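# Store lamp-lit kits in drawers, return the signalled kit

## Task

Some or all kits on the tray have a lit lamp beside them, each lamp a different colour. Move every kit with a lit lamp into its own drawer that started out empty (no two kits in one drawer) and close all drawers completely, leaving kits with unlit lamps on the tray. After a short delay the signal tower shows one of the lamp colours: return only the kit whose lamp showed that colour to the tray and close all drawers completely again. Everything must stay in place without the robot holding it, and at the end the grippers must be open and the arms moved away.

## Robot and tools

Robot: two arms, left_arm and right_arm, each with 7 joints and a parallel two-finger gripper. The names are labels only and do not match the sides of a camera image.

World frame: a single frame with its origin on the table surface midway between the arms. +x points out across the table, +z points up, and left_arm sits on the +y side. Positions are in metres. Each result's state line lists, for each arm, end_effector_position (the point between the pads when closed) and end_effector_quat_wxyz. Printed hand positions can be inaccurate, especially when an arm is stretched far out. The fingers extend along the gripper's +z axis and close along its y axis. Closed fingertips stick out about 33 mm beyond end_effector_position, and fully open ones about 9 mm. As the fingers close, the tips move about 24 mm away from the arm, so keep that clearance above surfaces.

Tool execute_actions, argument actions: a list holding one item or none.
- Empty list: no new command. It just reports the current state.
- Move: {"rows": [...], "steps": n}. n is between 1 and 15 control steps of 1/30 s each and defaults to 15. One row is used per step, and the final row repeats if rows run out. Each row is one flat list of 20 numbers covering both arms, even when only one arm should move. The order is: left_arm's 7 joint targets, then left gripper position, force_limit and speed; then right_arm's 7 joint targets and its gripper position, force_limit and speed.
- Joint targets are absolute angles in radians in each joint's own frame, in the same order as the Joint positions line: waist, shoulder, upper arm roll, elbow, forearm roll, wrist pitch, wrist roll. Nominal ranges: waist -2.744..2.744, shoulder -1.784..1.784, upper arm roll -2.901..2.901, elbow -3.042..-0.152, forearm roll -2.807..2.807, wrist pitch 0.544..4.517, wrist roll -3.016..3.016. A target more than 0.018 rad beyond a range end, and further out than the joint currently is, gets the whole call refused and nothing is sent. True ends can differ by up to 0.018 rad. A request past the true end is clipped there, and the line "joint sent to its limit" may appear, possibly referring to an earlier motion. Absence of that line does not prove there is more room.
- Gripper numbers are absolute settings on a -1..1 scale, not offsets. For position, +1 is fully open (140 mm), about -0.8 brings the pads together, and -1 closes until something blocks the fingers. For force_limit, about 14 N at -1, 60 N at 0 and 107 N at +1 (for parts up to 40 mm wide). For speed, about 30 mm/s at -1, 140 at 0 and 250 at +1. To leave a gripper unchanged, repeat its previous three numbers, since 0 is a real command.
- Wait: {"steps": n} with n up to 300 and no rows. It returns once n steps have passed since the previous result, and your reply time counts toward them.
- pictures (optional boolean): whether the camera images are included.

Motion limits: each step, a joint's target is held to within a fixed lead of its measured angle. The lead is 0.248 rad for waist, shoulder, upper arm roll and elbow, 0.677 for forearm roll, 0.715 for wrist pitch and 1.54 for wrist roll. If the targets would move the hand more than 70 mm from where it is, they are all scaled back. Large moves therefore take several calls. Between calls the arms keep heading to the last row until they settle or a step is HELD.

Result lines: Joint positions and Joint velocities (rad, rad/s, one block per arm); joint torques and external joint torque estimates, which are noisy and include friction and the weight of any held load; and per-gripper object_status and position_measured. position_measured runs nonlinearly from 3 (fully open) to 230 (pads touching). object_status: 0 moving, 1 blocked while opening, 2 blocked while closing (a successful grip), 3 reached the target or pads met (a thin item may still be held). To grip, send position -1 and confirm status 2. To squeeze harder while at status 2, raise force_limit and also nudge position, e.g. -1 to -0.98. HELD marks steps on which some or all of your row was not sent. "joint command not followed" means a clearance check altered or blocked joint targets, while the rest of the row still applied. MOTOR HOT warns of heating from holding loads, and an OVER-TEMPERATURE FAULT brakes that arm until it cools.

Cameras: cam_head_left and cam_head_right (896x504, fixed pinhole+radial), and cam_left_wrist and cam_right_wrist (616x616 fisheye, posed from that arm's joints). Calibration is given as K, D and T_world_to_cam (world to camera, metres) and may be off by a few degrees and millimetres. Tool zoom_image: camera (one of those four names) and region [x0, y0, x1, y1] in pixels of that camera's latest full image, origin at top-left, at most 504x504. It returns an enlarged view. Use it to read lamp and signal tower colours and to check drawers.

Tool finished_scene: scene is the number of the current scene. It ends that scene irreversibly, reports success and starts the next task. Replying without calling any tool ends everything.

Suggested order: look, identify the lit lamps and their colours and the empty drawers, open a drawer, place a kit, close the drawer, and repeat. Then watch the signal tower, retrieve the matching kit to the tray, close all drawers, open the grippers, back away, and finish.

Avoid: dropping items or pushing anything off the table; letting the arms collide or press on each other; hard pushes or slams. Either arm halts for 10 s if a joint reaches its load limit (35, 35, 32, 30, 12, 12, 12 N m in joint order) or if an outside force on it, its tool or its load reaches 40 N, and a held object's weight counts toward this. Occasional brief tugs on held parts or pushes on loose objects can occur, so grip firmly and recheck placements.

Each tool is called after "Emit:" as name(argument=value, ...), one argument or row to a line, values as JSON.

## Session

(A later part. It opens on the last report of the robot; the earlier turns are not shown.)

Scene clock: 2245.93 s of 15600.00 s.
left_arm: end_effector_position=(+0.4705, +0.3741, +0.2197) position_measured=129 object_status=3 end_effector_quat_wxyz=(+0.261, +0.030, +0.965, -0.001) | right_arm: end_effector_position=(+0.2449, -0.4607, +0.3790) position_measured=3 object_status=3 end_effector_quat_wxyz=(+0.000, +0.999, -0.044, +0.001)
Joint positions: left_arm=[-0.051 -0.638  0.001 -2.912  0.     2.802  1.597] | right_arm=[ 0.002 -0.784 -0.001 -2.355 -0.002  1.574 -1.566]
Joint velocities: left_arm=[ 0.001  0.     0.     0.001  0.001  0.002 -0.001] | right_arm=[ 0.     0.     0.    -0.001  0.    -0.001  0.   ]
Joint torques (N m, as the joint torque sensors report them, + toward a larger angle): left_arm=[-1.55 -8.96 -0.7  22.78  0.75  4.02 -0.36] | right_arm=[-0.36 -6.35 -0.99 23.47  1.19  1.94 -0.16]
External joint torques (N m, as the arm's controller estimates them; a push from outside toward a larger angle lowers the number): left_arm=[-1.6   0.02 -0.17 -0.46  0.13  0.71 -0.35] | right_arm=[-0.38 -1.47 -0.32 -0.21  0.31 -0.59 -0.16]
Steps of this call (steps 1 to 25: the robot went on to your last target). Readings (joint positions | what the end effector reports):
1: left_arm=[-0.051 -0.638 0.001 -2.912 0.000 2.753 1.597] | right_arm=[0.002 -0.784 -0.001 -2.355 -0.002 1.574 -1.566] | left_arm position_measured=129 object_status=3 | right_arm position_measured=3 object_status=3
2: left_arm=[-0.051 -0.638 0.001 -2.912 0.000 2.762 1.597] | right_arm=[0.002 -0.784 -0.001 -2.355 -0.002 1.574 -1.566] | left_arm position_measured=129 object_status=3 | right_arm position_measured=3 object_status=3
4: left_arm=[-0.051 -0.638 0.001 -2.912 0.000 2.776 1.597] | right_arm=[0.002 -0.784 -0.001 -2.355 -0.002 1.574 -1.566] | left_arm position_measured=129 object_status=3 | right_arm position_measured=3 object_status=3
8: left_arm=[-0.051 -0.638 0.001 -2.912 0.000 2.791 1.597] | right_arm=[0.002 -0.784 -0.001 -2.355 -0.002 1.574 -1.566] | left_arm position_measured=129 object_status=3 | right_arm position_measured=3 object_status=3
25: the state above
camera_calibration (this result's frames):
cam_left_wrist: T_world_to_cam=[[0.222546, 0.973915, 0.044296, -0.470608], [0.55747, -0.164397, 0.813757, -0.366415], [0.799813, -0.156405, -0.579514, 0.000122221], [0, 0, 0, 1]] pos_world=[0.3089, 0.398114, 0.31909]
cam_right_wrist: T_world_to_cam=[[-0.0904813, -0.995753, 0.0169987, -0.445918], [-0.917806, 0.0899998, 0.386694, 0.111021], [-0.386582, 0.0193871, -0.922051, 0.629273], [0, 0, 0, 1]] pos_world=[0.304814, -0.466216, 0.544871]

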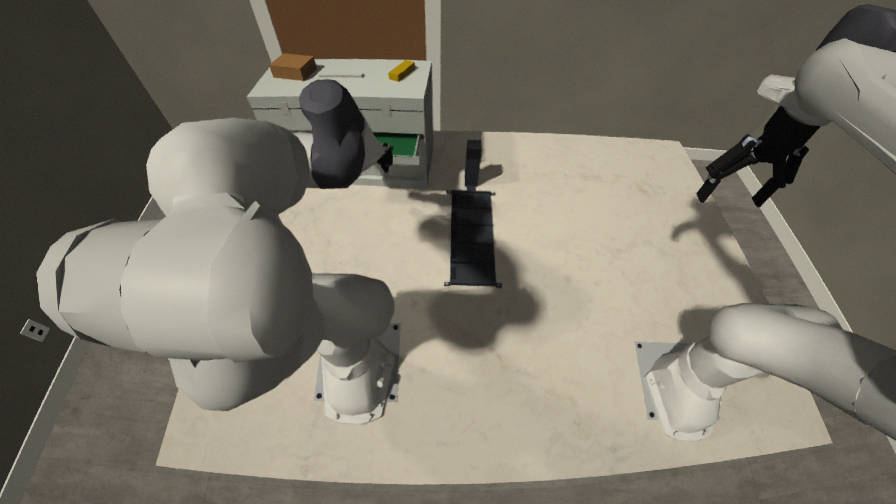

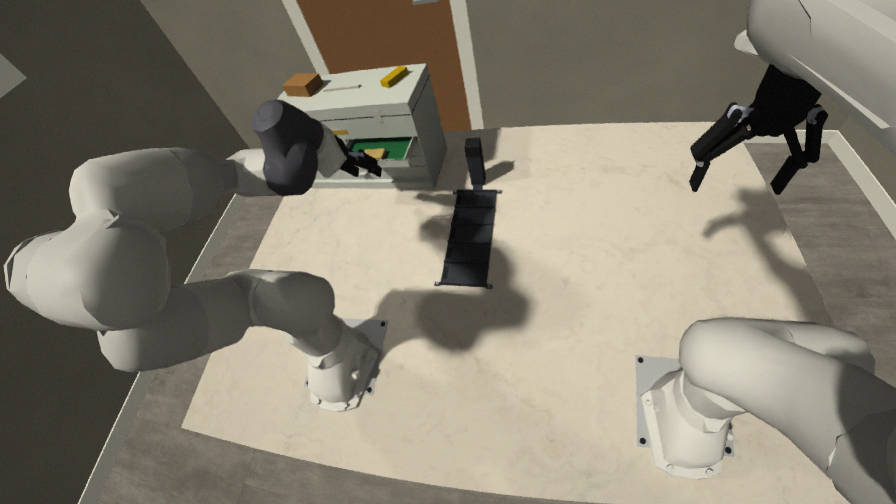

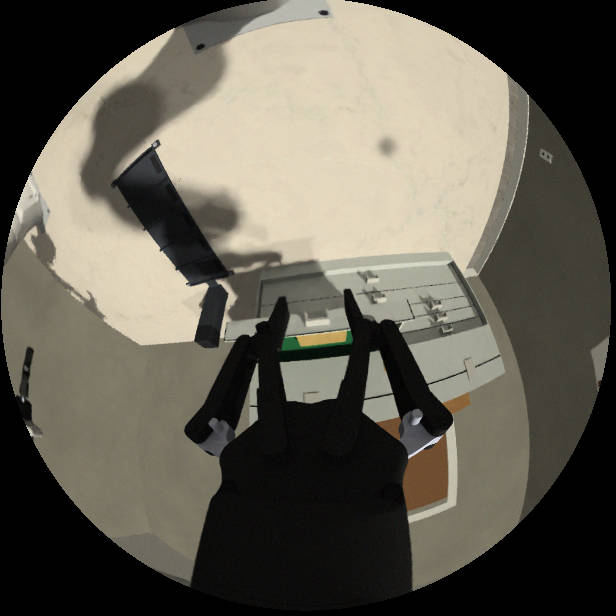

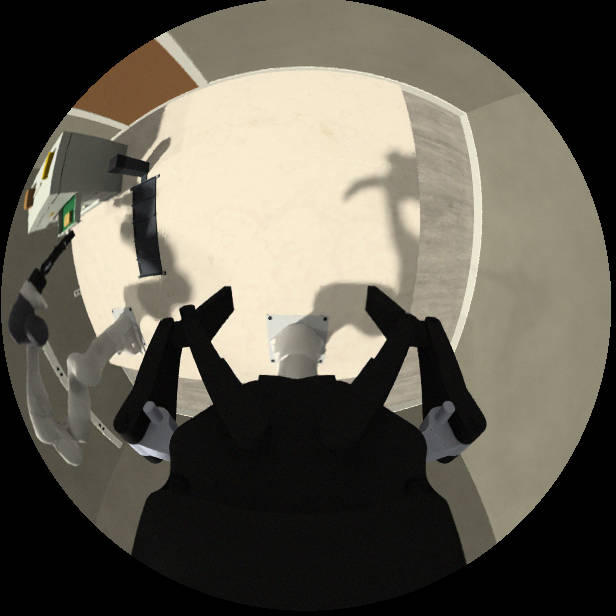

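Emit:
execute_actions(
  actions=[
    {"rows":[[-0.052,-0.639,0,-2.912,0,2.805,1.595,-1,0.3,0,0,-0.785,0,-2.356,0,1.571,-1.571,1,0,1]],"steps":15},
  ],
  pictures=false,
)

Emit:
execute_actions(
  actions=[
    {"rows":[[-0.052,-0.585,0,-2.875,0,2.821,1.595,-1,0.3,0,0,-0.785,0,-2.356,0,1.571,-1.571,1,0,1]],"steps":12},
  ],
  pictures=false,
)

Emit:
execute_actions(
  actions=[
    {"rows":[[-0.052,-0.535,0,-2.84,0,2.835,1.595,-1,0.3,0,0,-0.785,0,-2.356,0,1.571,-1.571,1,0,1]],"steps":12},
  ],
  pictures=false,
)

Emit:
execute_actions(
  actions=[
    {"rows":[[-0.053,-0.48,0,-2.798,0,2.847,1.595,-1,0.3,0,0,-0.785,0,-2.356,0,1.571,-1.571,1,0,1]],"steps":12},
  ],
  pictures=false,
)

Emit:
execute_actions(
  actions=[
    {"rows":[[-0.053,-0.427,0,-2.755,0,2.857,1.595,-1,0.3,0,0,-0.785,0,-2.356,0,1.571,-1.571,1,0,1]],"steps":12},
  ],
  pictures=false,
)

Emit:
execute_actions(
  actions=[
    {"rows":[[-0.053,-0.375,0,-2.712,0,2.864,1.595,-1,0.3,0,0,-0.785,0,-2.356,0,1.571,-1.571,1,0,1]],"steps":12},
  ],
  pictures=false,
)

Emit:
execute_actions(
  actions=[
    {"rows":[[-0.053,-0.326,0,-2.667,0,2.868,1.595,-1,0.3,0,0,-0.785,0,-2.356,0,1.571,-1.571,1,0,1]],"steps":12},
  ],
  pictures=false,
)

Emit:
execute_actions(
  actions=[
    {"rows":[[-0.054,-0.27,0,-2.614,0,2.87,1.595,-1,0.3,0,0,-0.785,0,-2.356,0,1.571,-1.571,1,0,1]],"steps":15},
  ],
  pictures=false,
)

Emit:
execute_actions(
  actions=[
    {"rows":[[-0.053,-0.272,0,-2.616,0,2.868,1.595,0,0,1,0,-0.785,0,-2.356,0,1.571,-1.571,1,0,1]],"steps":12},
  ],
  pictures=false,
)

Emit:
execute_actions(
  actions=[
    {"rows":[[-0.05,-0.43,0,-2.76,0,2.85,1.585,0,0,1,0,-0.785,0,-2.356,0,1.571,-1.571,1,0,1]],"steps":12},
  ],
  pictures=false,
)

Emit:
execute_actions(
  actions=[
    {"rows":[[-0.047,-0.4,0,-3.0,0,3.0,1.575,0,0,1,0,-0.785,0,-2.356,0,1.571,-1.571,1,0,1]],"steps":15},
  ],
  pictures=false,
)

Emit:
execute_actions(
  actions=[
    {"rows":[[-0.047,-0.2,0,-3.008,0,3.5,1.575,0,0,1,0,-0.785,0,-2.356,0,1.571,-1.571,1,0,1]],"steps":15},
  ],
  pictures=false,
)

Emit:
execute_actions(
  actions=[
    {"rows":[[-0.047,-0.06,0,-3.008,0,4.0,1.575,0,0,1,0,-0.785,0,-2.356,0,1.571,-1.571,1,0,1]],"steps":15},
  ],
  pictures=false,
)

Emit:
execute_actions(
  actions=[
    {"steps":20},
  ],
  pictures=false,
)

Emit:
execute_actions(
  actions=[
    {"rows":[[-0.048,-0.021,0,-2.954,0,3.975,1.575,0,0,1,0,-0.785,0,-2.356,0,1.571,-1.571,1,0,1]],"steps":15},
  ],
)

Scene clock: 2285.37 s of 15600.00 s.
left_arm: end_effector_position=(+0.4707, +0.3737, +0.2201) position_measured=196 object_status=0 end_effector_quat_wxyz=(+0.261, +0.030, +0.965, -0.002) | right_arm: end_effector_position=(+0.2449, -0.4607, +0.3790) position_measured=3 object_status=3 end_effector_quat_wxyz=(+0.000, +0.999, -0.044, +0.001)
Joint positions: left_arm=[-0.051 -0.638  0.001 -2.912  0.     2.803  1.597] | right_arm=[ 0.002 -0.784 -0.001 -2.355 -0.002  1.574 -1.566]
Joint velocities: left_arm=[ 0.    -0.001 -0.     0.    -0.001 -0.    -0.   ] | right_arm=[-0.001  0.     0.001 -0.001  0.001 -0.001 -0.001]
Joint torques (N m, as the joint torque sensors report them, + toward a larger angle): left_arm=[-1.18 -8.64 -0.21 22.78  0.73  3.74 -0.01] | right_arm=[-0.53 -6.01 -1.32 23.32  1.19  1.88 -0.18]
External joint torques (N m, as the arm's controller estimates them; a push from outside toward a larger angle lowers the number): left_arm=[-1.15  0.37  0.39 -0.48  0.1   0.41  0.  ] | right_arm=[-0.54 -1.22 -0.67 -0.3   0.31 -0.64 -0.18]
Steps of this call (steps 1 to 15: the robot went on to your last target; steps 16 to 90: nothing new was sent; then 35.93 s passed at rest; steps 91 to 105: all 15 steps of this action). Readings (joint positions | what the end effector reports):
91: left_arm=[-0.051 -0.638 0.001 -2.912 0.000 2.803 1.597] | right_arm=[0.002 -0.784 -0.001 -2.355 -0.002 1.574 -1.566] | left_arm position_measured=129 object_status=0 | right_arm position_measured=3 object_status=3
92: left_arm=[-0.051 -0.638 0.001 -2.912 0.000 2.803 1.597] | right_arm=[0.002 -0.784 -0.001 -2.355 -0.002 1.574 -1.566] | left_arm position_measured=135 object_status=0 | right_arm position_measured=3 object_status=3
94: left_arm=[-0.051 -0.638 0.001 -2.912 0.000 2.803 1.597] | right_arm=[0.002 -0.784 -0.001 -2.355 -0.002 1.574 -1.566] | left_arm position_measured=150 object_status=0 | right_arm position_measured=3 object_status=3
98: left_arm=[-0.051 -0.638 0.001 -2.912 0.000 2.803 1.597] | right_arm=[0.002 -0.784 -0.001 -2.355 -0.002 1.574 -1.566] | left_arm position_measured=181 object_status=0 | right_arm position_measured=3 object_status=3
105: the state above

Scene clock: 2285.77 s of 15600.00 s.
left_arm: end_effector_position=(+0.4825, +0.3733, +0.2200) position_measured=196 object_status=2 end_effector_quat_wxyz=(+0.260, +0.030, +0.965, -0.001) | right_arm: end_effector_position=(+0.2449, -0.4607, +0.3790) position_measured=3 object_status=3 end_effector_quat_wxyz=(+0.000, +0.999, -0.044, +0.001)
Joint positions: left_arm=[-0.051 -0.588  0.001 -2.877  0.     2.815  1.597] | right_arm=[ 0.002 -0.784 -0.001 -2.355 -0.002  1.574 -1.566]
Joint velocities: left_arm=[-0.     0.005 -0.     0.001  0.001  0.006 -0.   ] | right_arm=[ 0.    -0.001 -0.001 -0.     0.     0.    -0.   ]
Joint torques (N m, as the joint torque sensors report them, + toward a larger angle): left_arm=[-0.95 -8.88 -0.51 24.06  0.78  4.33  0.02] | right_arm=[-0.93 -5.78 -1.21 23.16  1.19  1.94 -0.18]
External joint torques (N m, as the arm's controller estimates them; a push from outside toward a larger angle lowers the number): left_arm=[-0.91  1.62  0.05  0.93  0.16  1.    0.03] | right_arm=[-0.93 -0.89 -0.52 -0.52  0.32 -0.59 -0.18]
Steps of this call (steps 1 to 12: all 12 steps of this action). Readings (joint positions | what the end effector reports):
1: left_arm=[-0.051 -0.627 0.001 -2.904 0.000 2.804 1.597] | right_arm=[0.002 -0.784 -0.001 -2.355 -0.002 1.574 -1.566] | left_arm position_measured=196 object_status=2 | right_arm position_measured=3 object_status=3
2: left_arm=[-0.051 -0.613 0.001 -2.894 0.000 2.807 1.597] | right_arm=[0.002 -0.784 -0.001 -2.355 -0.002 1.574 -1.566] | left_arm position_measured=196 object_status=2 | right_arm position_measured=3 object_status=3
4: left_arm=[-0.051 -0.598 0.001 -2.883 0.000 2.811 1.597] | right_arm=[0.002 -0.784 -0.001 -2.355 -0.002 1.574 -1.566] | left_arm position_measured=196 object_status=2 | right_arm position_measured=3 object_status=3
8: left_arm=[-0.051 -0.589 0.001 -2.877 0.000 2.814 1.597] | right_arm=[0.002 -0.784 -0.001 -2.355 -0.002 1.574 -1.566] | left_arm position_measured=196 object_status=2 | right_arm position_measured=3 object_status=3
12: the state above

Scene clock: 2286.17 s of 15600.00 s.
left_arm: end_effector_position=(+0.4951, +0.3727, +0.2198) position_measured=196 object_status=2 end_effector_quat_wxyz=(+0.260, +0.030, +0.965, -0.002) | right_arm: end_effector_position=(+0.2449, -0.4607, +0.3790) position_measured=3 object_status=3 end_effector_quat_wxyz=(+0.000, +0.999, -0.044, +0.001)
Joint positions: left_arm=[-0.052 -0.538  0.001 -2.842  0.     2.829  1.597] | right_arm=[ 0.002 -0.784 -0.001 -2.355 -0.002  1.574 -1.566]
Joint velocities: left_arm=[ 0.     0.004 -0.     0.001 -0.     0.007  0.   ] | right_arm=[ 0.001  0.    -0.001 -0.     0.     0.001  0.   ]
Joint torques (N m, as the joint torque sensors report them, + toward a larger angle): left_arm=[ -0.52 -10.35   0.17  23.03   0.72   4.12   0.02] | right_arm=[-0.85 -5.9  -0.97 23.59  1.21  1.9  -0.2 ]
External joint torques (N m, as the arm's controller estimates them; a push from outside toward a larger angle lowers the number): left_arm=[-0.55  1.74  0.63  0.02  0.11  0.79  0.04] | right_arm=[-0.86 -1.02 -0.29 -0.09  0.34 -0.63 -0.2 ]
Steps of this call (steps 1 to 12: all 12 steps of this action). Readings (joint positions | what the end effector reports):
1: left_arm=[-0.051 -0.577 0.001 -2.869 0.000 2.817 1.597] | right_arm=[0.002 -0.784 -0.001 -2.355 -0.002 1.574 -1.566] | left_arm position_measured=196 object_status=2 | right_arm position_measured=3 object_status=3
2: left_arm=[-0.051 -0.563 0.001 -2.859 0.000 2.820 1.597] | right_arm=[0.002 -0.784 -0.001 -2.355 -0.002 1.574 -1.566] | left_arm position_measured=196 object_status=2 | right_arm position_measured=3 object_status=3
4: left_arm=[-0.052 -0.548 0.001 -2.848 0.000 2.824 1.597] | right_arm=[0.002 -0.784 -0.001 -2.355 -0.002 1.574 -1.566] | left_arm position_measured=196 object_status=2 | right_arm position_measured=3 object_status=3
8: left_arm=[-0.052 -0.540 0.001 -2.842 0.000 2.828 1.597] | right_arm=[0.002 -0.784 -0.001 -2.355 -0.002 1.574 -1.566] | left_arm position_measured=196 object_status=2 | right_arm position_measured=3 object_status=3
12: the state above

Scene clock: 2286.57 s of 15600.00 s.
left_arm: end_effector_position=(+0.5096, +0.3720, +0.2196) position_measured=196 object_status=2 end_effector_quat_wxyz=(+0.259, +0.031, +0.965, -0.002) | right_arm: end_effector_position=(+0.2449, -0.4607, +0.3790) position_measured=3 object_status=3 end_effector_quat_wxyz=(+0.000, +0.999, -0.044, +0.001)
Joint positions: left_arm=[-0.052 -0.483  0.001 -2.8    0.     2.841  1.597] | right_arm=[ 0.002 -0.784 -0.001 -2.355 -0.002  1.574 -1.566]
Joint velocities: left_arm=[-0.     0.005 -0.     0.001 -0.001  0.005 -0.001] | right_arm=[-0.     0.     0.     0.    -0.001  0.001  0.   ]
Joint torques (N m, as the joint torque sensors report them, + toward a larger angle): left_arm=[ -0.93 -11.94  -0.36  23.65   0.79   4.11  -0.08] | right_arm=[-0.51 -6.06 -1.25 23.69  1.22  1.87 -0.21]
External joint torques (N m, as the arm's controller estimates them; a push from outside toward a larger angle lowers the number): left_arm=[-0.9   1.84  0.11  0.8   0.18  0.79 -0.07] | right_arm=[-0.52 -1.21 -0.62  0.04  0.35 -0.66 -0.21]
Steps of this call (steps 1 to 12: all 12 steps of this action). Readings (joint positions | what the end effector reports):
1: left_arm=[-0.052 -0.526 0.001 -2.832 0.000 2.830 1.597] | right_arm=[0.002 -0.784 -0.001 -2.355 -0.002 1.574 -1.566] | left_arm position_measured=196 object_status=2 | right_arm position_measured=3 object_status=3
2: left_arm=[-0.052 -0.511 0.001 -2.820 0.000 2.833 1.597] | right_arm=[0.002 -0.784 -0.001 -2.355 -0.002 1.574 -1.566] | left_arm position_measured=196 object_status=2 | right_arm position_measured=3 object_status=3
4: left_arm=[-0.052 -0.494 0.001 -2.807 0.000 2.837 1.597] | right_arm=[0.002 -0.784 -0.001 -2.355 -0.002 1.574 -1.566] | left_arm position_measured=196 object_status=2 | right_arm position_measured=3 object_status=3
8: left_arm=[-0.052 -0.485 0.001 -2.801 0.000 2.840 1.597] | right_arm=[0.002 -0.784 -0.001 -2.355 -0.002 1.574 -1.566] | left_arm position_measured=196 object_status=2 | right_arm position_measured=3 object_status=3
12: the state above

Scene clock: 2286.97 s of 15600.00 s.
left_arm: end_effector_position=(+0.5244, +0.3713, +0.2194) position_measured=196 object_status=2 end_effector_quat_wxyz=(+0.259, +0.031, +0.965, -0.002) | right_arm: end_effector_position=(+0.2449, -0.4607, +0.3790) position_measured=3 object_status=3 end_effector_quat_wxyz=(+0.000, +0.999, -0.044, +0.001)
Joint positions: left_arm=[-0.052 -0.43   0.001 -2.757  0.     2.851  1.597] | right_arm=[ 0.002 -0.784 -0.001 -2.355 -0.002  1.574 -1.566]
Joint velocities: left_arm=[-0.001  0.002 -0.001  0.002 -0.     0.003 -0.002] | right_arm=[-0.001  0.002 -0.     0.     0.001 -0.     0.   ]
Joint torques (N m, as the joint torque sensors report them, + toward a larger angle): left_arm=[ -0.61 -13.68   0.2   22.59   0.76   4.36   0.12] | right_arm=[-0.55 -6.18 -0.88 23.67  1.21  1.9  -0.13]
External joint torques (N m, as the arm's controller estimates them; a push from outside toward a larger angle lowers the number): left_arm=[-0.6   1.83  0.6  -0.14  0.16  1.04  0.13] | right_arm=[-0.49 -1.37 -0.13  0.    0.34 -0.63 -0.13]
Steps of this call (steps 1 to 12: all 12 steps of this action). Readings (joint positions | what the end effector reports):
1: left_arm=[-0.052 -0.472 0.001 -2.790 0.000 2.842 1.597] | right_arm=[0.002 -0.784 -0.001 -2.355 -0.002 1.574 -1.566] | left_arm position_measured=196 object_status=2 | right_arm position_measured=3 object_status=3
2: left_arm=[-0.052 -0.457 0.001 -2.778 0.000 2.844 1.597] | right_arm=[0.002 -0.784 -0.001 -2.355 -0.002 1.574 -1.566] | left_arm position_measured=196 object_status=2 | right_arm position_measured=3 object_status=3
4: left_arm=[-0.052 -0.440 0.001 -2.765 0.000 2.848 1.597] | right_arm=[0.002 -0.784 -0.001 -2.355 -0.002 1.574 -1.566] | left_arm position_measured=196 object_status=2 | right_arm position_measured=3 object_status=3
8: left_arm=[-0.052 -0.431 0.001 -2.758 0.000 2.850 1.597] | right_arm=[0.002 -0.784 -0.001 -2.355 -0.002 1.574 -1.566] | left_arm position_measured=196 object_status=2 | right_arm position_measured=3 object_status=3
12: the state above

Scene clock: 2287.37 s of 15600.00 s.
left_arm: end_effector_position=(+0.5393, +0.3705, +0.2192) position_measured=196 object_status=2 end_effector_quat_wxyz=(+0.259, +0.031, +0.965, -0.002) | right_arm: end_effector_position=(+0.2449, -0.4607, +0.3790) position_measured=3 object_status=3 end_effector_quat_wxyz=(+0.000, +0.999, -0.044, +0.001)
Joint positions: left_arm=[-0.053 -0.378  0.001 -2.714  0.     2.859  1.597] | right_arm=[ 0.002 -0.784 -0.001 -2.355 -0.002  1.574 -1.566]
Joint velocities: left_arm=[0.    0.004 0.    0.002 0.    0.003 0.   ] | right_arm=[-0.    -0.    -0.     0.    -0.     0.001  0.   ]
Joint torques (N m, as the joint torque sensors report them, + toward a larger angle): left_arm=[ -1.03 -14.31  -0.24  22.28   0.68   4.24  -0.05] | right_arm=[-0.8  -6.01 -0.89 23.56  1.2   1.93 -0.18]
External joint torques (N m, as the arm's controller estimates them; a push from outside toward a larger angle lowers the number): left_arm=[-1.07  2.88  0.07 -0.36  0.09  0.92 -0.03] | right_arm=[-0.82 -1.08 -0.24 -0.16  0.33 -0.6  -0.18]
Steps of this call (steps 1 to 12: all 12 steps of this action). Readings (joint positions | what the end effector reports):
1: left_arm=[-0.052 -0.419 0.001 -2.747 0.000 2.851 1.597] | right_arm=[0.002 -0.784 -0.001 -2.355 -0.002 1.574 -1.566] | left_arm position_measured=196 object_status=2 | right_arm position_measured=3 object_status=3
2: left_arm=[-0.053 -0.404 0.001 -2.735 0.000 2.853 1.597] | right_arm=[0.002 -0.784 -0.001 -2.355 -0.002 1.574 -1.566] | left_arm position_measured=196 object_status=2 | right_arm position_measured=3 object_status=3
4: left_arm=[-0.053 -0.388 0.001 -2.721 0.000 2.856 1.597] | right_arm=[0.002 -0.784 -0.001 -2.355 -0.002 1.574 -1.566] | left_arm position_measured=196 object_status=2 | right_arm position_measured=3 object_status=3
8: left_arm=[-0.053 -0.380 0.001 -2.714 0.000 2.859 1.597] | right_arm=[0.002 -0.784 -0.001 -2.355 -0.002 1.574 -1.566] | left_arm position_measured=196 object_status=2 | right_arm position_measured=3 object_status=3
12: the state above

Scene clock: 2287.77 s of 15600.00 s.
left_arm: end_effector_position=(+0.5542, +0.3697, +0.2191) position_measured=196 object_status=2 end_effector_quat_wxyz=(+0.259, +0.031, +0.965, -0.002) | right_arm: end_effector_position=(+0.2449, -0.4607, +0.3790) position_measured=3 object_status=3 end_effector_quat_wxyz=(+0.000, +0.999, -0.044, +0.001)
Joint positions: left_arm=[-0.053 -0.329  0.    -2.669  0.     2.863  1.597] | right_arm=[ 0.002 -0.784 -0.001 -2.355 -0.002  1.574 -1.566]
Joint velocities: left_arm=[ 0.001  0.002 -0.     0.002 -0.001  0.001  0.001] | right_arm=[-0.    -0.     0.002 -0.001  0.001  0.     0.   ]
Joint torques (N m, as the joint torque sensors report them, + toward a larger angle): left_arm=[ -1.   -16.61  -0.57  23.39   0.7    4.22   0.04] | right_arm=[-0.5  -5.96 -1.08 23.32  1.18  1.92 -0.14]
External joint torques (N m, as the arm's controller estimates them; a push from outside toward a larger angle lowers the number): left_arm=[-1.02  2.23 -0.28  0.84  0.11  0.91  0.05] | right_arm=[-0.49 -1.16 -0.42 -0.32  0.31 -0.61 -0.14]
Steps of this call (steps 1 to 12: all 12 steps of this action). Readings (joint positions | what the end effector reports):
1: left_arm=[-0.053 -0.368 0.001 -2.703 0.000 2.859 1.597] | right_arm=[0.002 -0.784 -0.001 -2.355 -0.002 1.574 -1.566] | left_arm position_measured=196 object_status=2 | right_arm position_measured=3 object_status=3
2: left_arm=[-0.053 -0.354 0.000 -2.691 0.000 2.860 1.597] | right_arm=[0.002 -0.784 -0.001 -2.355 -0.002 1.574 -1.566] | left_arm position_measured=196 object_status=2 | right_arm position_measured=3 object_status=3
4: left_arm=[-0.053 -0.338 0.000 -2.677 0.000 2.862 1.597] | right_arm=[0.002 -0.784 -0.001 -2.355 -0.002 1.574 -1.566] | left_arm position_measured=196 object_status=2 | right_arm position_measured=3 object_status=3
8: left_arm=[-0.053 -0.330 0.000 -2.670 0.000 2.863 1.597] | right_arm=[0.002 -0.784 -0.001 -2.355 -0.002 1.574 -1.566] | left_arm position_measured=196 object_status=2 | right_arm position_measured=3 object_status=3
12: the state above

Scene clock: 2288.27 s of 15600.00 s.
left_arm: end_effector_position=(+0.5717, +0.3687, +0.2188) position_measured=196 object_status=2 end_effector_quat_wxyz=(+0.258, +0.031, +0.966, -0.002) | right_arm: end_effector_position=(+0.2449, -0.4607, +0.3790) position_measured=3 object_status=3 end_effector_quat_wxyz=(+0.000, +0.999, -0.044, +0.001)
Joint positions: left_arm=[-0.053 -0.273  0.    -2.616  0.     2.865  1.597] | right_arm=[ 0.002 -0.784 -0.001 -2.355 -0.002  1.574 -1.566]
Joint velocities: left_arm=[ 0.     0.001  0.001  0.     0.    -0.001 -0.002] | right_arm=[ 0.002 -0.002  0.    -0.001 -0.001 -0.     0.001]
Joint torques (N m, as the joint torque sensors report them, + toward a larger angle): left_arm=[ -0.62 -19.11   0.06  22.48   0.7    4.16  -0.01] | right_arm=[-0.36 -6.19 -1.19 23.85  1.18  1.86 -0.13]
External joint torques (N m, as the arm's controller estimates them; a push from outside toward a larger angle lowers the number): left_arm=[-0.65  1.73  0.29 -0.12  0.12  0.84  0.  ] | right_arm=[-0.4  -1.31 -0.56  0.21  0.3  -0.66 -0.13]
Steps of this call (steps 1 to 15: all 15 steps of this action). Readings (joint positions | what the end effector reports):
1: left_arm=[-0.053 -0.317 0.000 -2.657 0.000 2.862 1.597] | right_arm=[0.002 -0.784 -0.001 -2.355 -0.002 1.574 -1.566] | left_arm position_measured=196 object_status=2 | right_arm position_measured=3 object_status=3
2: left_arm=[-0.053 -0.301 0.000 -2.642 0.000 2.863 1.597] | right_arm=[0.002 -0.784 -0.001 -2.355 -0.002 1.574 -1.566] | left_arm position_measured=196 object_status=2 | right_arm position_measured=3 object_status=3
4: left_arm=[-0.053 -0.284 0.000 -2.626 0.000 2.865 1.597] | right_arm=[0.002 -0.784 -0.001 -2.355 -0.002 1.574 -1.566] | left_arm position_measured=196 object_status=2 | right_arm position_measured=3 object_status=3
8: left_arm=[-0.053 -0.275 0.000 -2.617 0.000 2.865 1.597] | right_arm=[0.002 -0.784 -0.001 -2.355 -0.002 1.574 -1.566] | left_arm position_measured=196 object_status=2 | right_arm position_measured=3 object_status=3
15: the state above

Scene clock: 2288.67 s of 15600.00 s.
left_arm: end_effector_position=(+0.5716, +0.3687, +0.2186) position_measured=129 object_status=0 end_effector_quat_wxyz=(+0.258, +0.031, +0.966, -0.002) | right_arm: end_effector_position=(+0.2449, -0.4607, +0.3790) position_measured=3 object_status=3 end_effector_quat_wxyz=(+0.000, +0.999, -0.044, +0.001)
Joint positions: left_arm=[-0.053 -0.273  0.    -2.616  0.     2.865  1.597] | right_arm=[ 0.002 -0.784 -0.001 -2.355 -0.002  1.574 -1.566]
Joint velocities: left_arm=[ 0.001 -0.     0.     0.001  0.001 -0.     0.   ] | right_arm=[-0.002  0.001  0.    -0.001 -0.    -0.001  0.001]
Joint torques (N m, as the joint torque sensors report them, + toward a larger angle): left_arm=[ -0.2  -20.14   0.17  21.94   0.74   3.8   -0.06] | right_arm=[-0.56 -5.93 -1.34 23.63  1.17  1.91 -0.11]
External joint torques (N m, as the arm's controller estimates them; a push from outside toward a larger angle lowers the number): left_arm=[-0.24  0.63  0.38 -0.64  0.15  0.49 -0.05] | right_arm=[-0.54 -1.15 -0.67  0.01  0.3  -0.61 -0.11]
Steps of this call (steps 1 to 12: all 12 steps of this action). Readings (joint positions | what the end effector reports):
1: left_arm=[-0.053 -0.273 0.000 -2.616 0.000 2.865 1.597] | right_arm=[0.002 -0.784 -0.001 -2.355 -0.002 1.574 -1.566] | left_arm position_measured=196 object_status=0 | right_arm position_measured=3 object_status=3
2: left_arm=[-0.053 -0.273 0.000 -2.616 0.000 2.865 1.597] | right_arm=[0.002 -0.784 -0.001 -2.355 -0.002 1.574 -1.566] | left_arm position_measured=193 object_status=0 | right_arm position_measured=3 object_status=3
4: left_arm=[-0.053 -0.273 0.000 -2.616 0.000 2.865 1.597] | right_arm=[0.002 -0.784 -0.001 -2.355 -0.002 1.574 -1.566] | left_arm position_measured=166 object_status=0 | right_arm position_measured=3 object_status=3
8: left_arm=[-0.053 -0.273 0.000 -2.616 0.000 2.865 1.597] | right_arm=[0.002 -0.784 -0.001 -2.355 -0.002 1.574 -1.566] | left_arm position_measured=129 object_status=0 | right_arm position_measured=3 object_status=3
12: the state above

Scene clock: 2289.07 s of 15600.00 s.
left_arm: end_effector_position=(+0.5246, +0.3708, +0.2186) position_measured=129 object_status=3 end_effector_quat_wxyz=(+0.259, +0.030, +0.965, -0.002) | right_arm: end_effector_position=(+0.2449, -0.4607, +0.3790) position_measured=3 object_status=3 end_effector_quat_wxyz=(+0.000, +0.999, -0.044, +0.001)
Joint positions: left_arm=[-0.053 -0.427  0.    -2.758  0.001  2.855  1.593] | right_arm=[ 0.002 -0.784 -0.001 -2.355 -0.002  1.574 -1.566]
Joint velocities: left_arm=[-0.002 -0.007  0.002 -0.012 -0.    -0.007 -0.004] | right_arm=[ 0.001 -0.     0.001  0.    -0.001  0.     0.001]
Joint torques (N m, as the joint torque sensors report them, + toward a larger angle): left_arm=[  0.89 -16.7    0.81  21.73   0.64   2.76  -0.28] | right_arm=[-0.98 -6.2  -1.18 23.31  1.24  1.9  -0.14]
External joint torques (N m, as the arm's controller estimates them; a push from outside toward a larger angle lowers the number): left_arm=[ 0.93 -1.17  1.23 -1.17  0.04 -0.59 -0.27] | right_arm=[-1.01 -1.39 -0.55 -0.34  0.36 -0.63 -0.14]
Steps of this call (steps 1 to 12: all 12 steps of this action). Readings (joint positions | what the end effector reports):
1: left_arm=[-0.053 -0.305 0.000 -2.650 0.001 2.865 1.596] | right_arm=[0.002 -0.784 -0.001 -2.355 -0.002 1.574 -1.566] | left_arm position_measured=129 object_status=0 | right_arm position_measured=3 object_status=3
2: left_arm=[-0.053 -0.348 0.000 -2.690 0.001 2.862 1.596] | right_arm=[0.002 -0.784 -0.001 -2.355 -0.002 1.574 -1.566] | left_arm position_measured=129 object_status=3 | right_arm position_measured=3 object_status=3
4: left_arm=[-0.053 -0.398 0.000 -2.731 0.001 2.859 1.595] | right_arm=[0.002 -0.784 -0.001 -2.355 -0.002 1.574 -1.566] | left_arm position_measured=129 object_status=3 | right_arm position_measured=3 object_status=3
8: left_arm=[-0.053 -0.425 0.000 -2.753 0.001 2.856 1.594] | right_arm=[0.002 -0.784 -0.001 -2.355 -0.002 1.574 -1.566] | left_arm position_measured=129 object_status=3 | right_arm position_measured=3 object_status=3
12: the state above

Scene clock: 2289.57 s of 15600.00 s.
left_arm: end_effector_position=(+0.4327, +0.3755, +0.1073) position_measured=129 object_status=3 end_effector_quat_wxyz=(+0.191, +0.025, +0.981, -0.002) | right_arm: end_effector_position=(+0.2449, -0.4607, +0.3790) position_measured=3 object_status=3 end_effector_quat_wxyz=(+0.000, +0.999, -0.044, +0.001)
Joint positions: left_arm=[-0.05  -0.398  0.    -2.998  0.001  2.984  1.585] | right_arm=[ 0.002 -0.784 -0.001 -2.355 -0.002  1.574 -1.566]
Joint velocities: left_arm=[ 0.     0.    -0.001  0.    -0.002  0.071 -0.01 ] | right_arm=[-0.002 -0.001 -0.001  0.001 -0.001  0.001 -0.001]
Joint torques (N m, as the joint torque sensors report them, + toward a larger angle): left_arm=[  1.51 -14.23   0.83  17.3    0.55   3.87  -0.28] | right_arm=[-0.8  -5.8  -0.95 23.8   1.2   1.85 -0.15]
External joint torques (N m, as the arm's controller estimates them; a push from outside toward a larger angle lowers the number): left_arm=[ 1.5  -1.4   1.19 -1.67  0.13  0.76 -0.27] | right_arm=[-0.76 -0.91 -0.22  0.1   0.33 -0.68 -0.15]
Steps of this call (steps 1 to 15: all 15 steps of this action). Readings (joint positions | what the end effector reports):
1: left_arm=[-0.053 -0.430 0.000 -2.779 0.001 2.872 1.593] | right_arm=[0.002 -0.784 -0.001 -2.355 -0.002 1.574 -1.566] | left_arm position_measured=129 object_status=3 | right_arm position_measured=3 object_status=3
2: left_arm=[-0.053 -0.429 0.000 -2.813 0.001 2.885 1.593] | right_arm=[0.002 -0.784 -0.001 -2.355 -0.002 1.574 -1.566] | left_arm position_measured=129 object_status=3 | right_arm position_measured=3 object_status=3
4: left_arm=[-0.052 -0.419 0.000 -2.887 0.001 2.912 1.591] | right_arm=[0.002 -0.784 -0.001 -2.355 -0.002 1.574 -1.566] | left_arm position_measured=129 object_status=3 | right_arm position_measured=3 object_status=3
8: left_arm=[-0.050 -0.399 0.000 -2.987 0.001 2.952 1.588] | right_arm=[0.002 -0.784 -0.001 -2.355 -0.002 1.574 -1.566] | left_arm position_measured=129 object_status=3 | right_arm position_measured=3 object_status=3
15: the state above

Scene clock: 2290.07 s of 15600.00 s.
left_arm: end_effector_position=(+0.4963, +0.3734, +0.1266) position_measured=129 object_status=3 end_effector_quat_wxyz=(+0.325, +0.022, +0.945, -0.004) | right_arm: end_effector_position=(+0.2449, -0.4607, +0.3790) position_measured=3 object_status=3 end_effector_quat_wxyz=(+0.000, +0.999, -0.044, +0.001)
Joint positions: left_arm=[-0.05  -0.203  0.    -3.009  0.     3.469  1.582] | right_arm=[ 0.002 -0.784 -0.001 -2.355 -0.002  1.574 -1.566]
Joint velocities: left_arm=[-0.001  0.003 -0.     0.001  0.001  0.164 -0.001] | right_arm=[-0.001 -0.001  0.002 -0.001 -0.001  0.     0.   ]
Joint torques (N m, as the joint torque sensors report them, + toward a larger angle): left_arm=[  0.87 -14.07   0.05  16.21   0.43   4.17  -0.26] | right_arm=[-1.01 -5.57 -1.02 23.61  1.19  1.91 -0.15]
External joint torques (N m, as the arm's controller estimates them; a push from outside toward a larger angle lowers the number): left_arm=[ 0.88  2.4   0.25  0.46  0.16  0.84 -0.24] | right_arm=[-0.99 -0.7  -0.35 -0.07  0.31 -0.62 -0.15]
Steps of this call (steps 1 to 15: all 15 steps of this action). Readings (joint positions | what the end effector reports):
1: left_arm=[-0.050 -0.361 0.000 -2.996 0.000 3.064 1.584] | right_arm=[0.002 -0.784 -0.001 -2.355 -0.002 1.574 -1.566] | left_arm position_measured=129 object_status=3 | right_arm position_measured=3 object_status=3
2: left_arm=[-0.050 -0.308 0.000 -2.996 0.000 3.143 1.584] | right_arm=[0.002 -0.784 -0.001 -2.355 -0.002 1.574 -1.566] | left_arm position_measured=129 object_status=3 | right_arm position_measured=3 object_status=3
4: left_arm=[-0.050 -0.240 0.000 -3.005 0.000 3.256 1.584] | right_arm=[0.002 -0.784 -0.001 -2.355 -0.002 1.574 -1.566] | left_arm position_measured=129 object_status=3 | right_arm position_measured=3 object_status=3
8: left_arm=[-0.050 -0.206 0.000 -3.009 0.000 3.386 1.583] | right_arm=[0.002 -0.784 -0.001 -2.355 -0.002 1.574 -1.566] | left_arm position_measured=129 object_status=3 | right_arm position_measured=3 object_status=3
15: the state above

Scene clock: 2290.57 s of 15600.00 s.
left_arm: end_effector_position=(+0.5452, +0.3717, +0.2008) position_measured=129 object_status=3 end_effector_quat_wxyz=(+0.488, +0.020, +0.873, -0.006) | right_arm: end_effector_position=(+0.2449, -0.4607, +0.3790) position_measured=3 object_status=3 end_effector_quat_wxyz=(+0.000, +0.999, -0.044, +0.001)
Joint positions: left_arm=[-0.05  -0.063  0.    -3.008  0.     3.964  1.582] | right_arm=[ 0.002 -0.784 -0.001 -2.355 -0.002  1.574 -1.566]
Joint velocities: left_arm=[ 0.003  0.005 -0.001 -0.    -0.002  0.194 -0.001] | right_arm=[-0.001 -0.     0.    -0.    -0.     0.001 -0.   ]
Joint torques (N m, as the joint torque sensors report them, + toward a larger angle): left_arm=[  0.79 -18.16  -0.32  12.89   0.27   3.89  -0.27] | right_arm=[-0.65 -5.79 -1.14 23.67  1.2   1.85 -0.15]
External joint torques (N m, as the arm's controller estimates them; a push from outside toward a larger angle lowers the number): left_arm=[ 0.75  0.47 -0.31 -0.19  0.13  0.64 -0.25] | right_arm=[-0.66 -0.97 -0.48  0.    0.33 -0.68 -0.15]
Steps of this call (steps 1 to 15: all 15 steps of this action). Readings (joint positions | what the end effector reports):
1: left_arm=[-0.050 -0.181 0.000 -3.008 0.000 3.529 1.582] | right_arm=[0.002 -0.784 -0.001 -2.355 -0.002 1.574 -1.566] | left_arm position_measured=129 object_status=3 | right_arm position_measured=3 object_status=3
2: left_arm=[-0.050 -0.151 0.000 -3.006 0.000 3.595 1.582] | right_arm=[0.002 -0.784 -0.001 -2.355 -0.002 1.574 -1.566] | left_arm position_measured=129 object_status=3 | right_arm position_measured=3 object_status=3
4: left_arm=[-0.050 -0.103 0.000 -3.007 0.000 3.711 1.582] | right_arm=[0.002 -0.784 -0.001 -2.355 -0.002 1.574 -1.566] | left_arm position_measured=129 object_status=3 | right_arm position_measured=3 object_status=3
8: left_arm=[-0.050 -0.068 0.000 -3.008 0.000 3.866 1.582] | right_arm=[0.002 -0.784 -0.001 -2.355 -0.002 1.574 -1.566] | left_arm position_measured=129 object_status=3 | right_arm position_measured=3 object_status=3
15: the state above

Scene clock: 2291.23 s of 15600.00 s.
left_arm: end_effector_position=(+0.5479, +0.3716, +0.2105) position_measured=129 object_status=3 end_effector_quat_wxyz=(+0.501, +0.020, +0.865, -0.006) | right_arm: end_effector_position=(+0.2449, -0.4607, +0.3790) position_measured=3 object_status=3 end_effector_quat_wxyz=(+0.000, +0.999, -0.044, +0.001)
Joint positions: left_arm=[-0.05  -0.062  0.    -3.008  0.     3.995  1.582] | right_arm=[ 0.002 -0.784 -0.001 -2.355 -0.002  1.574 -1.566]
Joint velocities: left_arm=[-0.     0.001  0.001 -0.     0.002  0.003 -0.002] | right_arm=[ 0.    -0.     0.     0.     0.001  0.001  0.002]
Joint torques (N m, as the joint torque sensors report them, + toward a larger angle): left_arm=[  0.68 -17.09  -0.53  13.37   0.35   4.07  -0.2 ] | right_arm=[-1.13 -6.19 -1.24 23.45  1.19  1.92 -0.13]
External joint torques (N m, as the arm's controller estimates them; a push from outside toward a larger angle lowers the number): left_arm=[ 0.68  1.65 -0.47  0.25  0.19  0.77 -0.18] | right_arm=[-1.13 -1.29 -0.57 -0.26  0.31 -0.61 -0.13]
Steps of this call (steps 1 to 20: the robot went on to your last target). Readings (joint positions | what the end effector reports):
1: left_arm=[-0.050 -0.063 0.000 -3.008 0.000 3.970 1.582] | right_arm=[0.002 -0.784 -0.001 -2.355 -0.002 1.574 -1.566] | left_arm position_measured=129 object_status=3 | right_arm position_measured=3 object_status=3
2: left_arm=[-0.050 -0.062 0.000 -3.008 0.000 3.975 1.582] | right_arm=[0.002 -0.784 -0.001 -2.355 -0.002 1.574 -1.566] | left_arm position_measured=129 object_status=3 | right_arm position_measured=3 object_status=3
4: left_arm=[-0.050 -0.062 0.000 -3.008 0.000 3.982 1.582] | right_arm=[0.002 -0.784 -0.001 -2.355 -0.002 1.574 -1.566] | left_arm position_measured=129 object_status=3 | right_arm position_measured=3 object_status=3
8: left_arm=[-0.050 -0.062 0.000 -3.008 0.000 3.989 1.582] | right_arm=[0.002 -0.784 -0.001 -2.355 -0.002 1.574 -1.566] | left_arm position_measured=129 object_status=3 | right_arm position_measured=3 object_status=3
20: the state above

Scene clock: 2291.73 s of 15600.00 s.
left_arm: end_effector_position=(+0.5650, +0.3710, +0.2094) position_measured=129 object_status=3 end_effector_quat_wxyz=(+0.500, +0.020, +0.866, -0.006) | right_arm: end_effector_position=(+0.2449, -0.4607, +0.3790) position_measured=3 object_status=3 end_effector_quat_wxyz=(+0.000, +0.999, -0.044, +0.001)
Joint positions: left_arm=[-0.05  -0.023  0.    -2.956  0.     3.98   1.582] | right_arm=[ 0.002 -0.784 -0.001 -2.355 -0.002  1.574 -1.566]
Joint velocities: left_arm=[-0.001 -0.    -0.    -0.    -0.001 -0.006 -0.001] | right_arm=[ 0.    -0.001 -0.001 -0.    -0.     0.001 -0.001]
Joint torques (N m, as the joint torque sensors report them, + toward a larger angle): left_arm=[  0.55 -18.29   0.39  14.54   0.31   2.81  -0.28] | right_arm=[-0.56 -6.03 -1.09 23.71  1.19  1.88 -0.12]
External joint torques (N m, as the arm's controller estimates them; a push from outside toward a larger angle lowers the number): left_arm=[ 0.56  2.17  0.43  1.09  0.14 -0.51 -0.26] | right_arm=[-0.58 -1.19 -0.43  0.04  0.32 -0.65 -0.12]
Steps of this call (steps 1 to 15: all 15 steps of this action). Readings (joint positions | what the end effector reports):
1: left_arm=[-0.050 -0.053 0.000 -2.997 0.000 3.993 1.582] | right_arm=[0.002 -0.784 -0.001 -2.355 -0.002 1.574 -1.566] | left_arm position_measured=129 object_status=3 | right_arm position_measured=3 object_status=3
2: left_arm=[-0.050 -0.042 0.000 -2.982 0.000 3.990 1.582] | right_arm=[0.002 -0.784 -0.001 -2.355 -0.002 1.574 -1.566] | left_arm position_measured=129 object_status=3 | right_arm position_measured=3 object_status=3
4: left_arm=[-0.050 -0.031 0.000 -2.966 0.000 3.987 1.582] | right_arm=[0.002 -0.784 -0.001 -2.355 -0.002 1.574 -1.566] | left_arm position_measured=129 object_status=3 | right_arm position_measured=3 object_status=3
8: left_arm=[-0.050 -0.024 0.000 -2.957 0.000 3.982 1.582] | right_arm=[0.002 -0.784 -0.001 -2.355 -0.002 1.574 -1.566] | left_arm position_measured=129 object_status=3 | right_arm position_measured=3 object_status=3
15: the state above
camera_calibration (this result's frames):
cam_left_wrist: T_world_to_cam=[[0.168053, 0.978559, 0.119085, -0.474685], [0.08105, -0.13411, 0.987646, -0.189712], [0.98244, -0.156325, -0.10185, -0.285187], [0, 0, 0, 1]] pos_world=[0.375328, 0.394483, 0.21485]
cam_right_wrist: T_world_to_cam=[[-0.0904812, -0.995753, 0.0169986, -0.445918], [-0.917806, 0.0899997, 0.386694, 0.111021], [-0.386582, 0.0193872, -0.922051, 0.629273], [0, 0, 0, 1]] pos_world=[0.304814, -0.466216, 0.544871]

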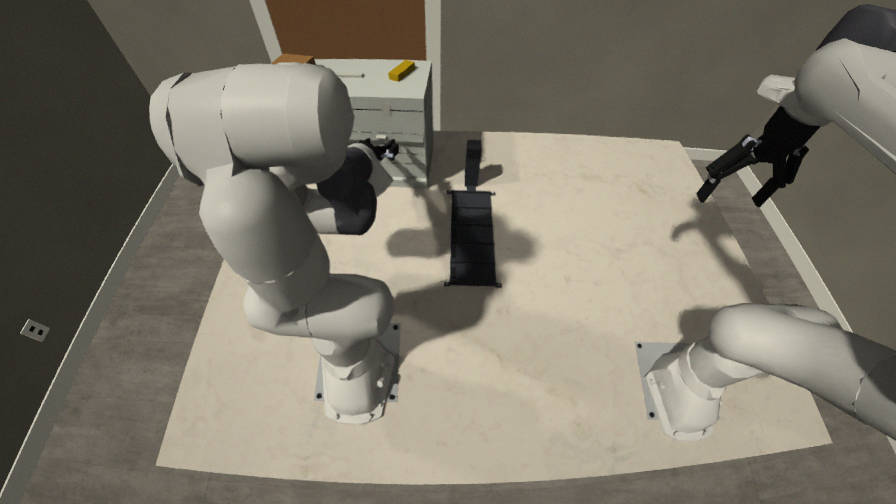

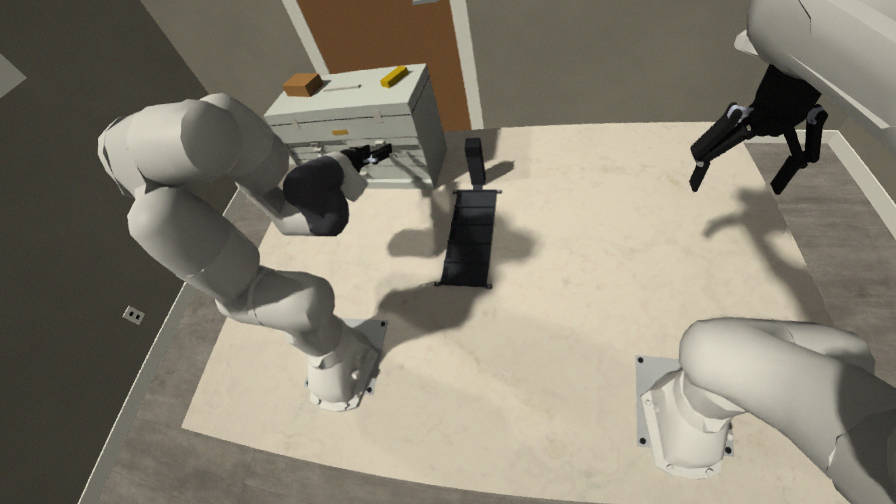

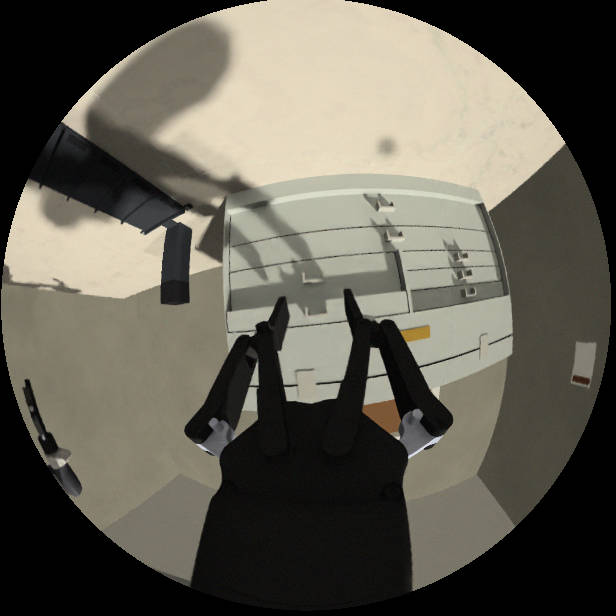

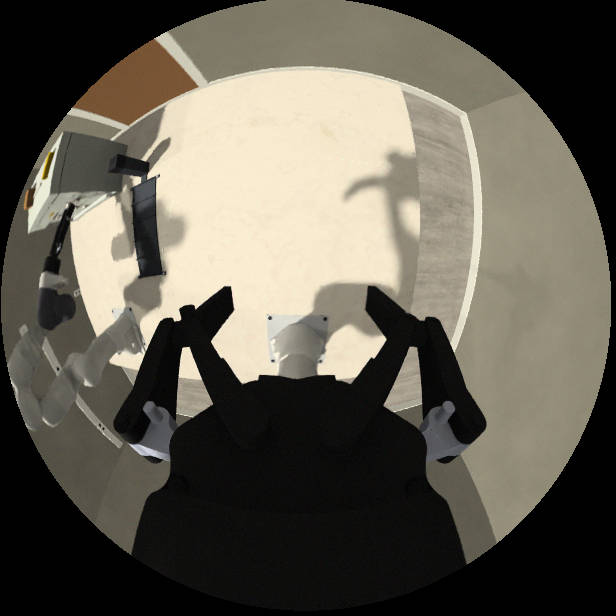

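Emit:
execute_actions(
  actions=[],
)

Scene clock: 2352.20 s of 15600.00 s.
left_arm: end_effector_position=(+0.5650, +0.3710, +0.2091) position_measured=129 object_status=3 end_effector_quat_wxyz=(+0.500, +0.020, +0.866, -0.006) | right_arm: end_effector_position=(+0.2449, -0.4607, +0.3790) position_measured=3 object_status=3 end_effector_quat_wxyz=(+0.000, +0.999, -0.044, +0.001)
Joint positions: left_arm=[-0.05  -0.023  0.    -2.955  0.     3.979  1.582] | right_arm=[ 0.002 -0.784 -0.001 -2.355 -0.002  1.574 -1.566]
Joint velocities: left_arm=[ 0.    -0.001 -0.     0.001  0.    -0.001 -0.001] | right_arm=[-0.001  0.    -0.001  0.001 -0.     0.    -0.002]
Joint torques (N m, as the joint torque sensors report them, + toward a larger angle): left_arm=[  0.26 -19.04   0.11  14.21   0.29   2.83  -0.29] | right_arm=[-0.44 -6.05 -1.08 24.03  1.22  1.92 -0.19]
External joint torques (N m, as the arm's controller estimates them; a push from outside toward a larger angle lowers the number): left_arm=[ 0.22  1.44  0.09  0.66  0.12 -0.5  -0.26] | right_arm=[-0.39 -1.2  -0.36  0.34  0.36 -0.61 -0.19]
Steps of this call (steps 1 to 15: the robot went on to your last target; steps 16 to 90: nothing new was sent; then 57.47 s passed at rest). Readings (joint positions | what the end effector reports):
1: left_arm=[-0.050 -0.023 0.000 -2.956 0.000 3.980 1.582] | right_arm=[0.002 -0.784 -0.001 -2.355 -0.002 1.574 -1.566] | left_arm position_measured=129 object_status=3 | right_arm position_measured=3 object_status=3
2: left_arm=[-0.050 -0.023 0.000 -2.956 0.000 3.980 1.582] | right_arm=[0.002 -0.784 -0.001 -2.355 -0.002 1.574 -1.566] | left_arm position_measured=129 object_status=3 | right_arm position_measured=3 object_status=3
4: left_arm=[-0.050 -0.023 0.000 -2.956 0.000 3.980 1.582] | right_arm=[0.002 -0.784 -0.001 -2.355 -0.002 1.574 -1.566] | left_arm position_measured=129 object_status=3 | right_arm position_measured=3 object_status=3
8: left_arm=[-0.050 -0.023 0.000 -2.956 0.000 3.979 1.582] | right_arm=[0.002 -0.784 -0.001 -2.355 -0.002 1.574 -1.566] | left_arm position_measured=129 object_status=3 | right_arm position_measured=3 object_status=3
90: the state above
All arms were judged still, so your last target was given up. Only a new action makes them travel on or press farther. Fingers that are still opening or closing keep moving.
camera_calibration (this result's frames):
cam_left_wrist: T_world_to_cam=[[0.168128, 0.978563, 0.118941, -0.474669], [0.0818488, -0.134099, 0.987582, -0.189908], [0.982361, -0.156305, -0.10264, -0.285008], [0, 0, 0, 1]] pos_world=[0.375329, 0.394479, 0.214754]
cam_right_wrist: T_world_to_cam=[[-0.0904814, -0.995753, 0.0169985, -0.445918], [-0.917806, 0.0899998, 0.386694, 0.111021], [-0.386582, 0.0193874, -0.922051, 0.629273], [0, 0, 0, 1]] pos_world=[0.304814, -0.466216, 0.544871]

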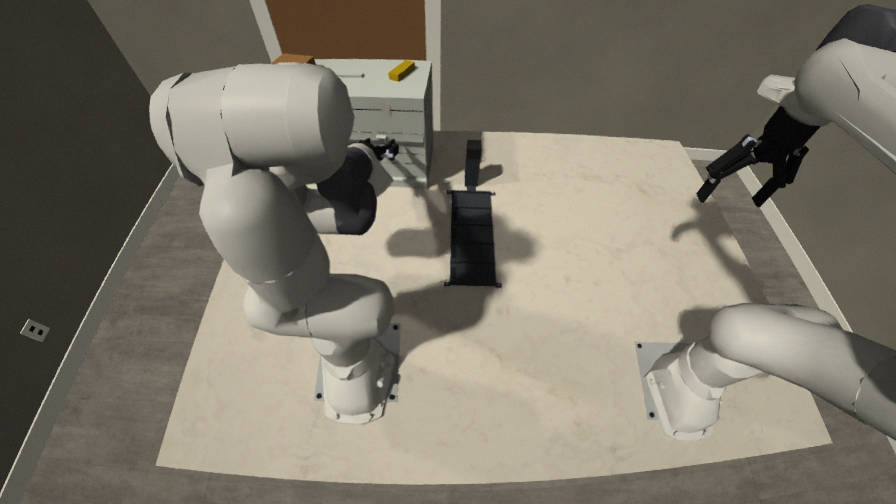

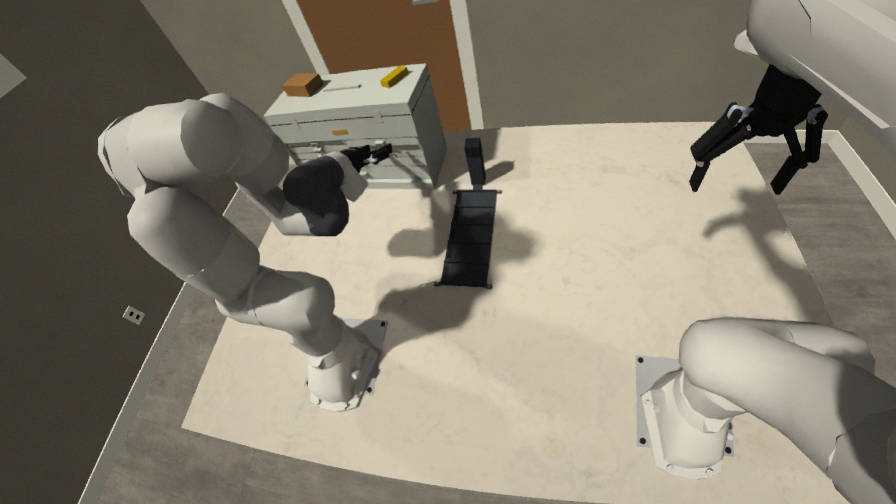

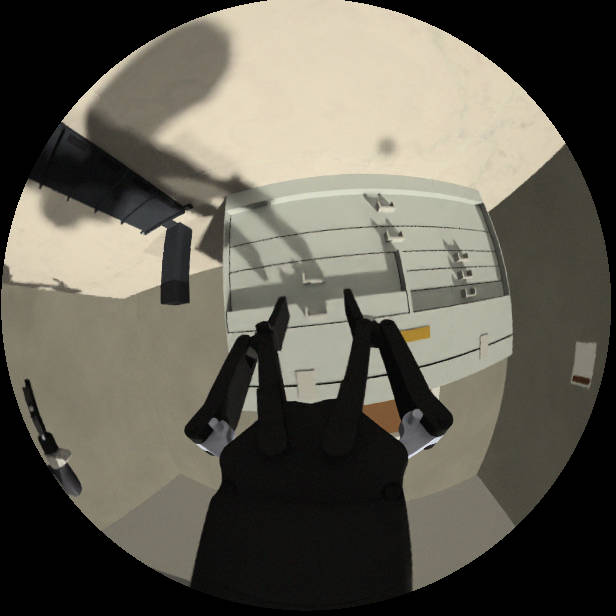

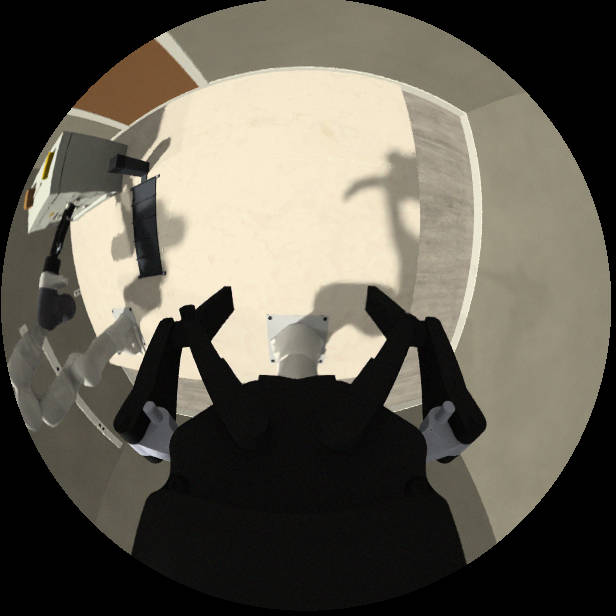

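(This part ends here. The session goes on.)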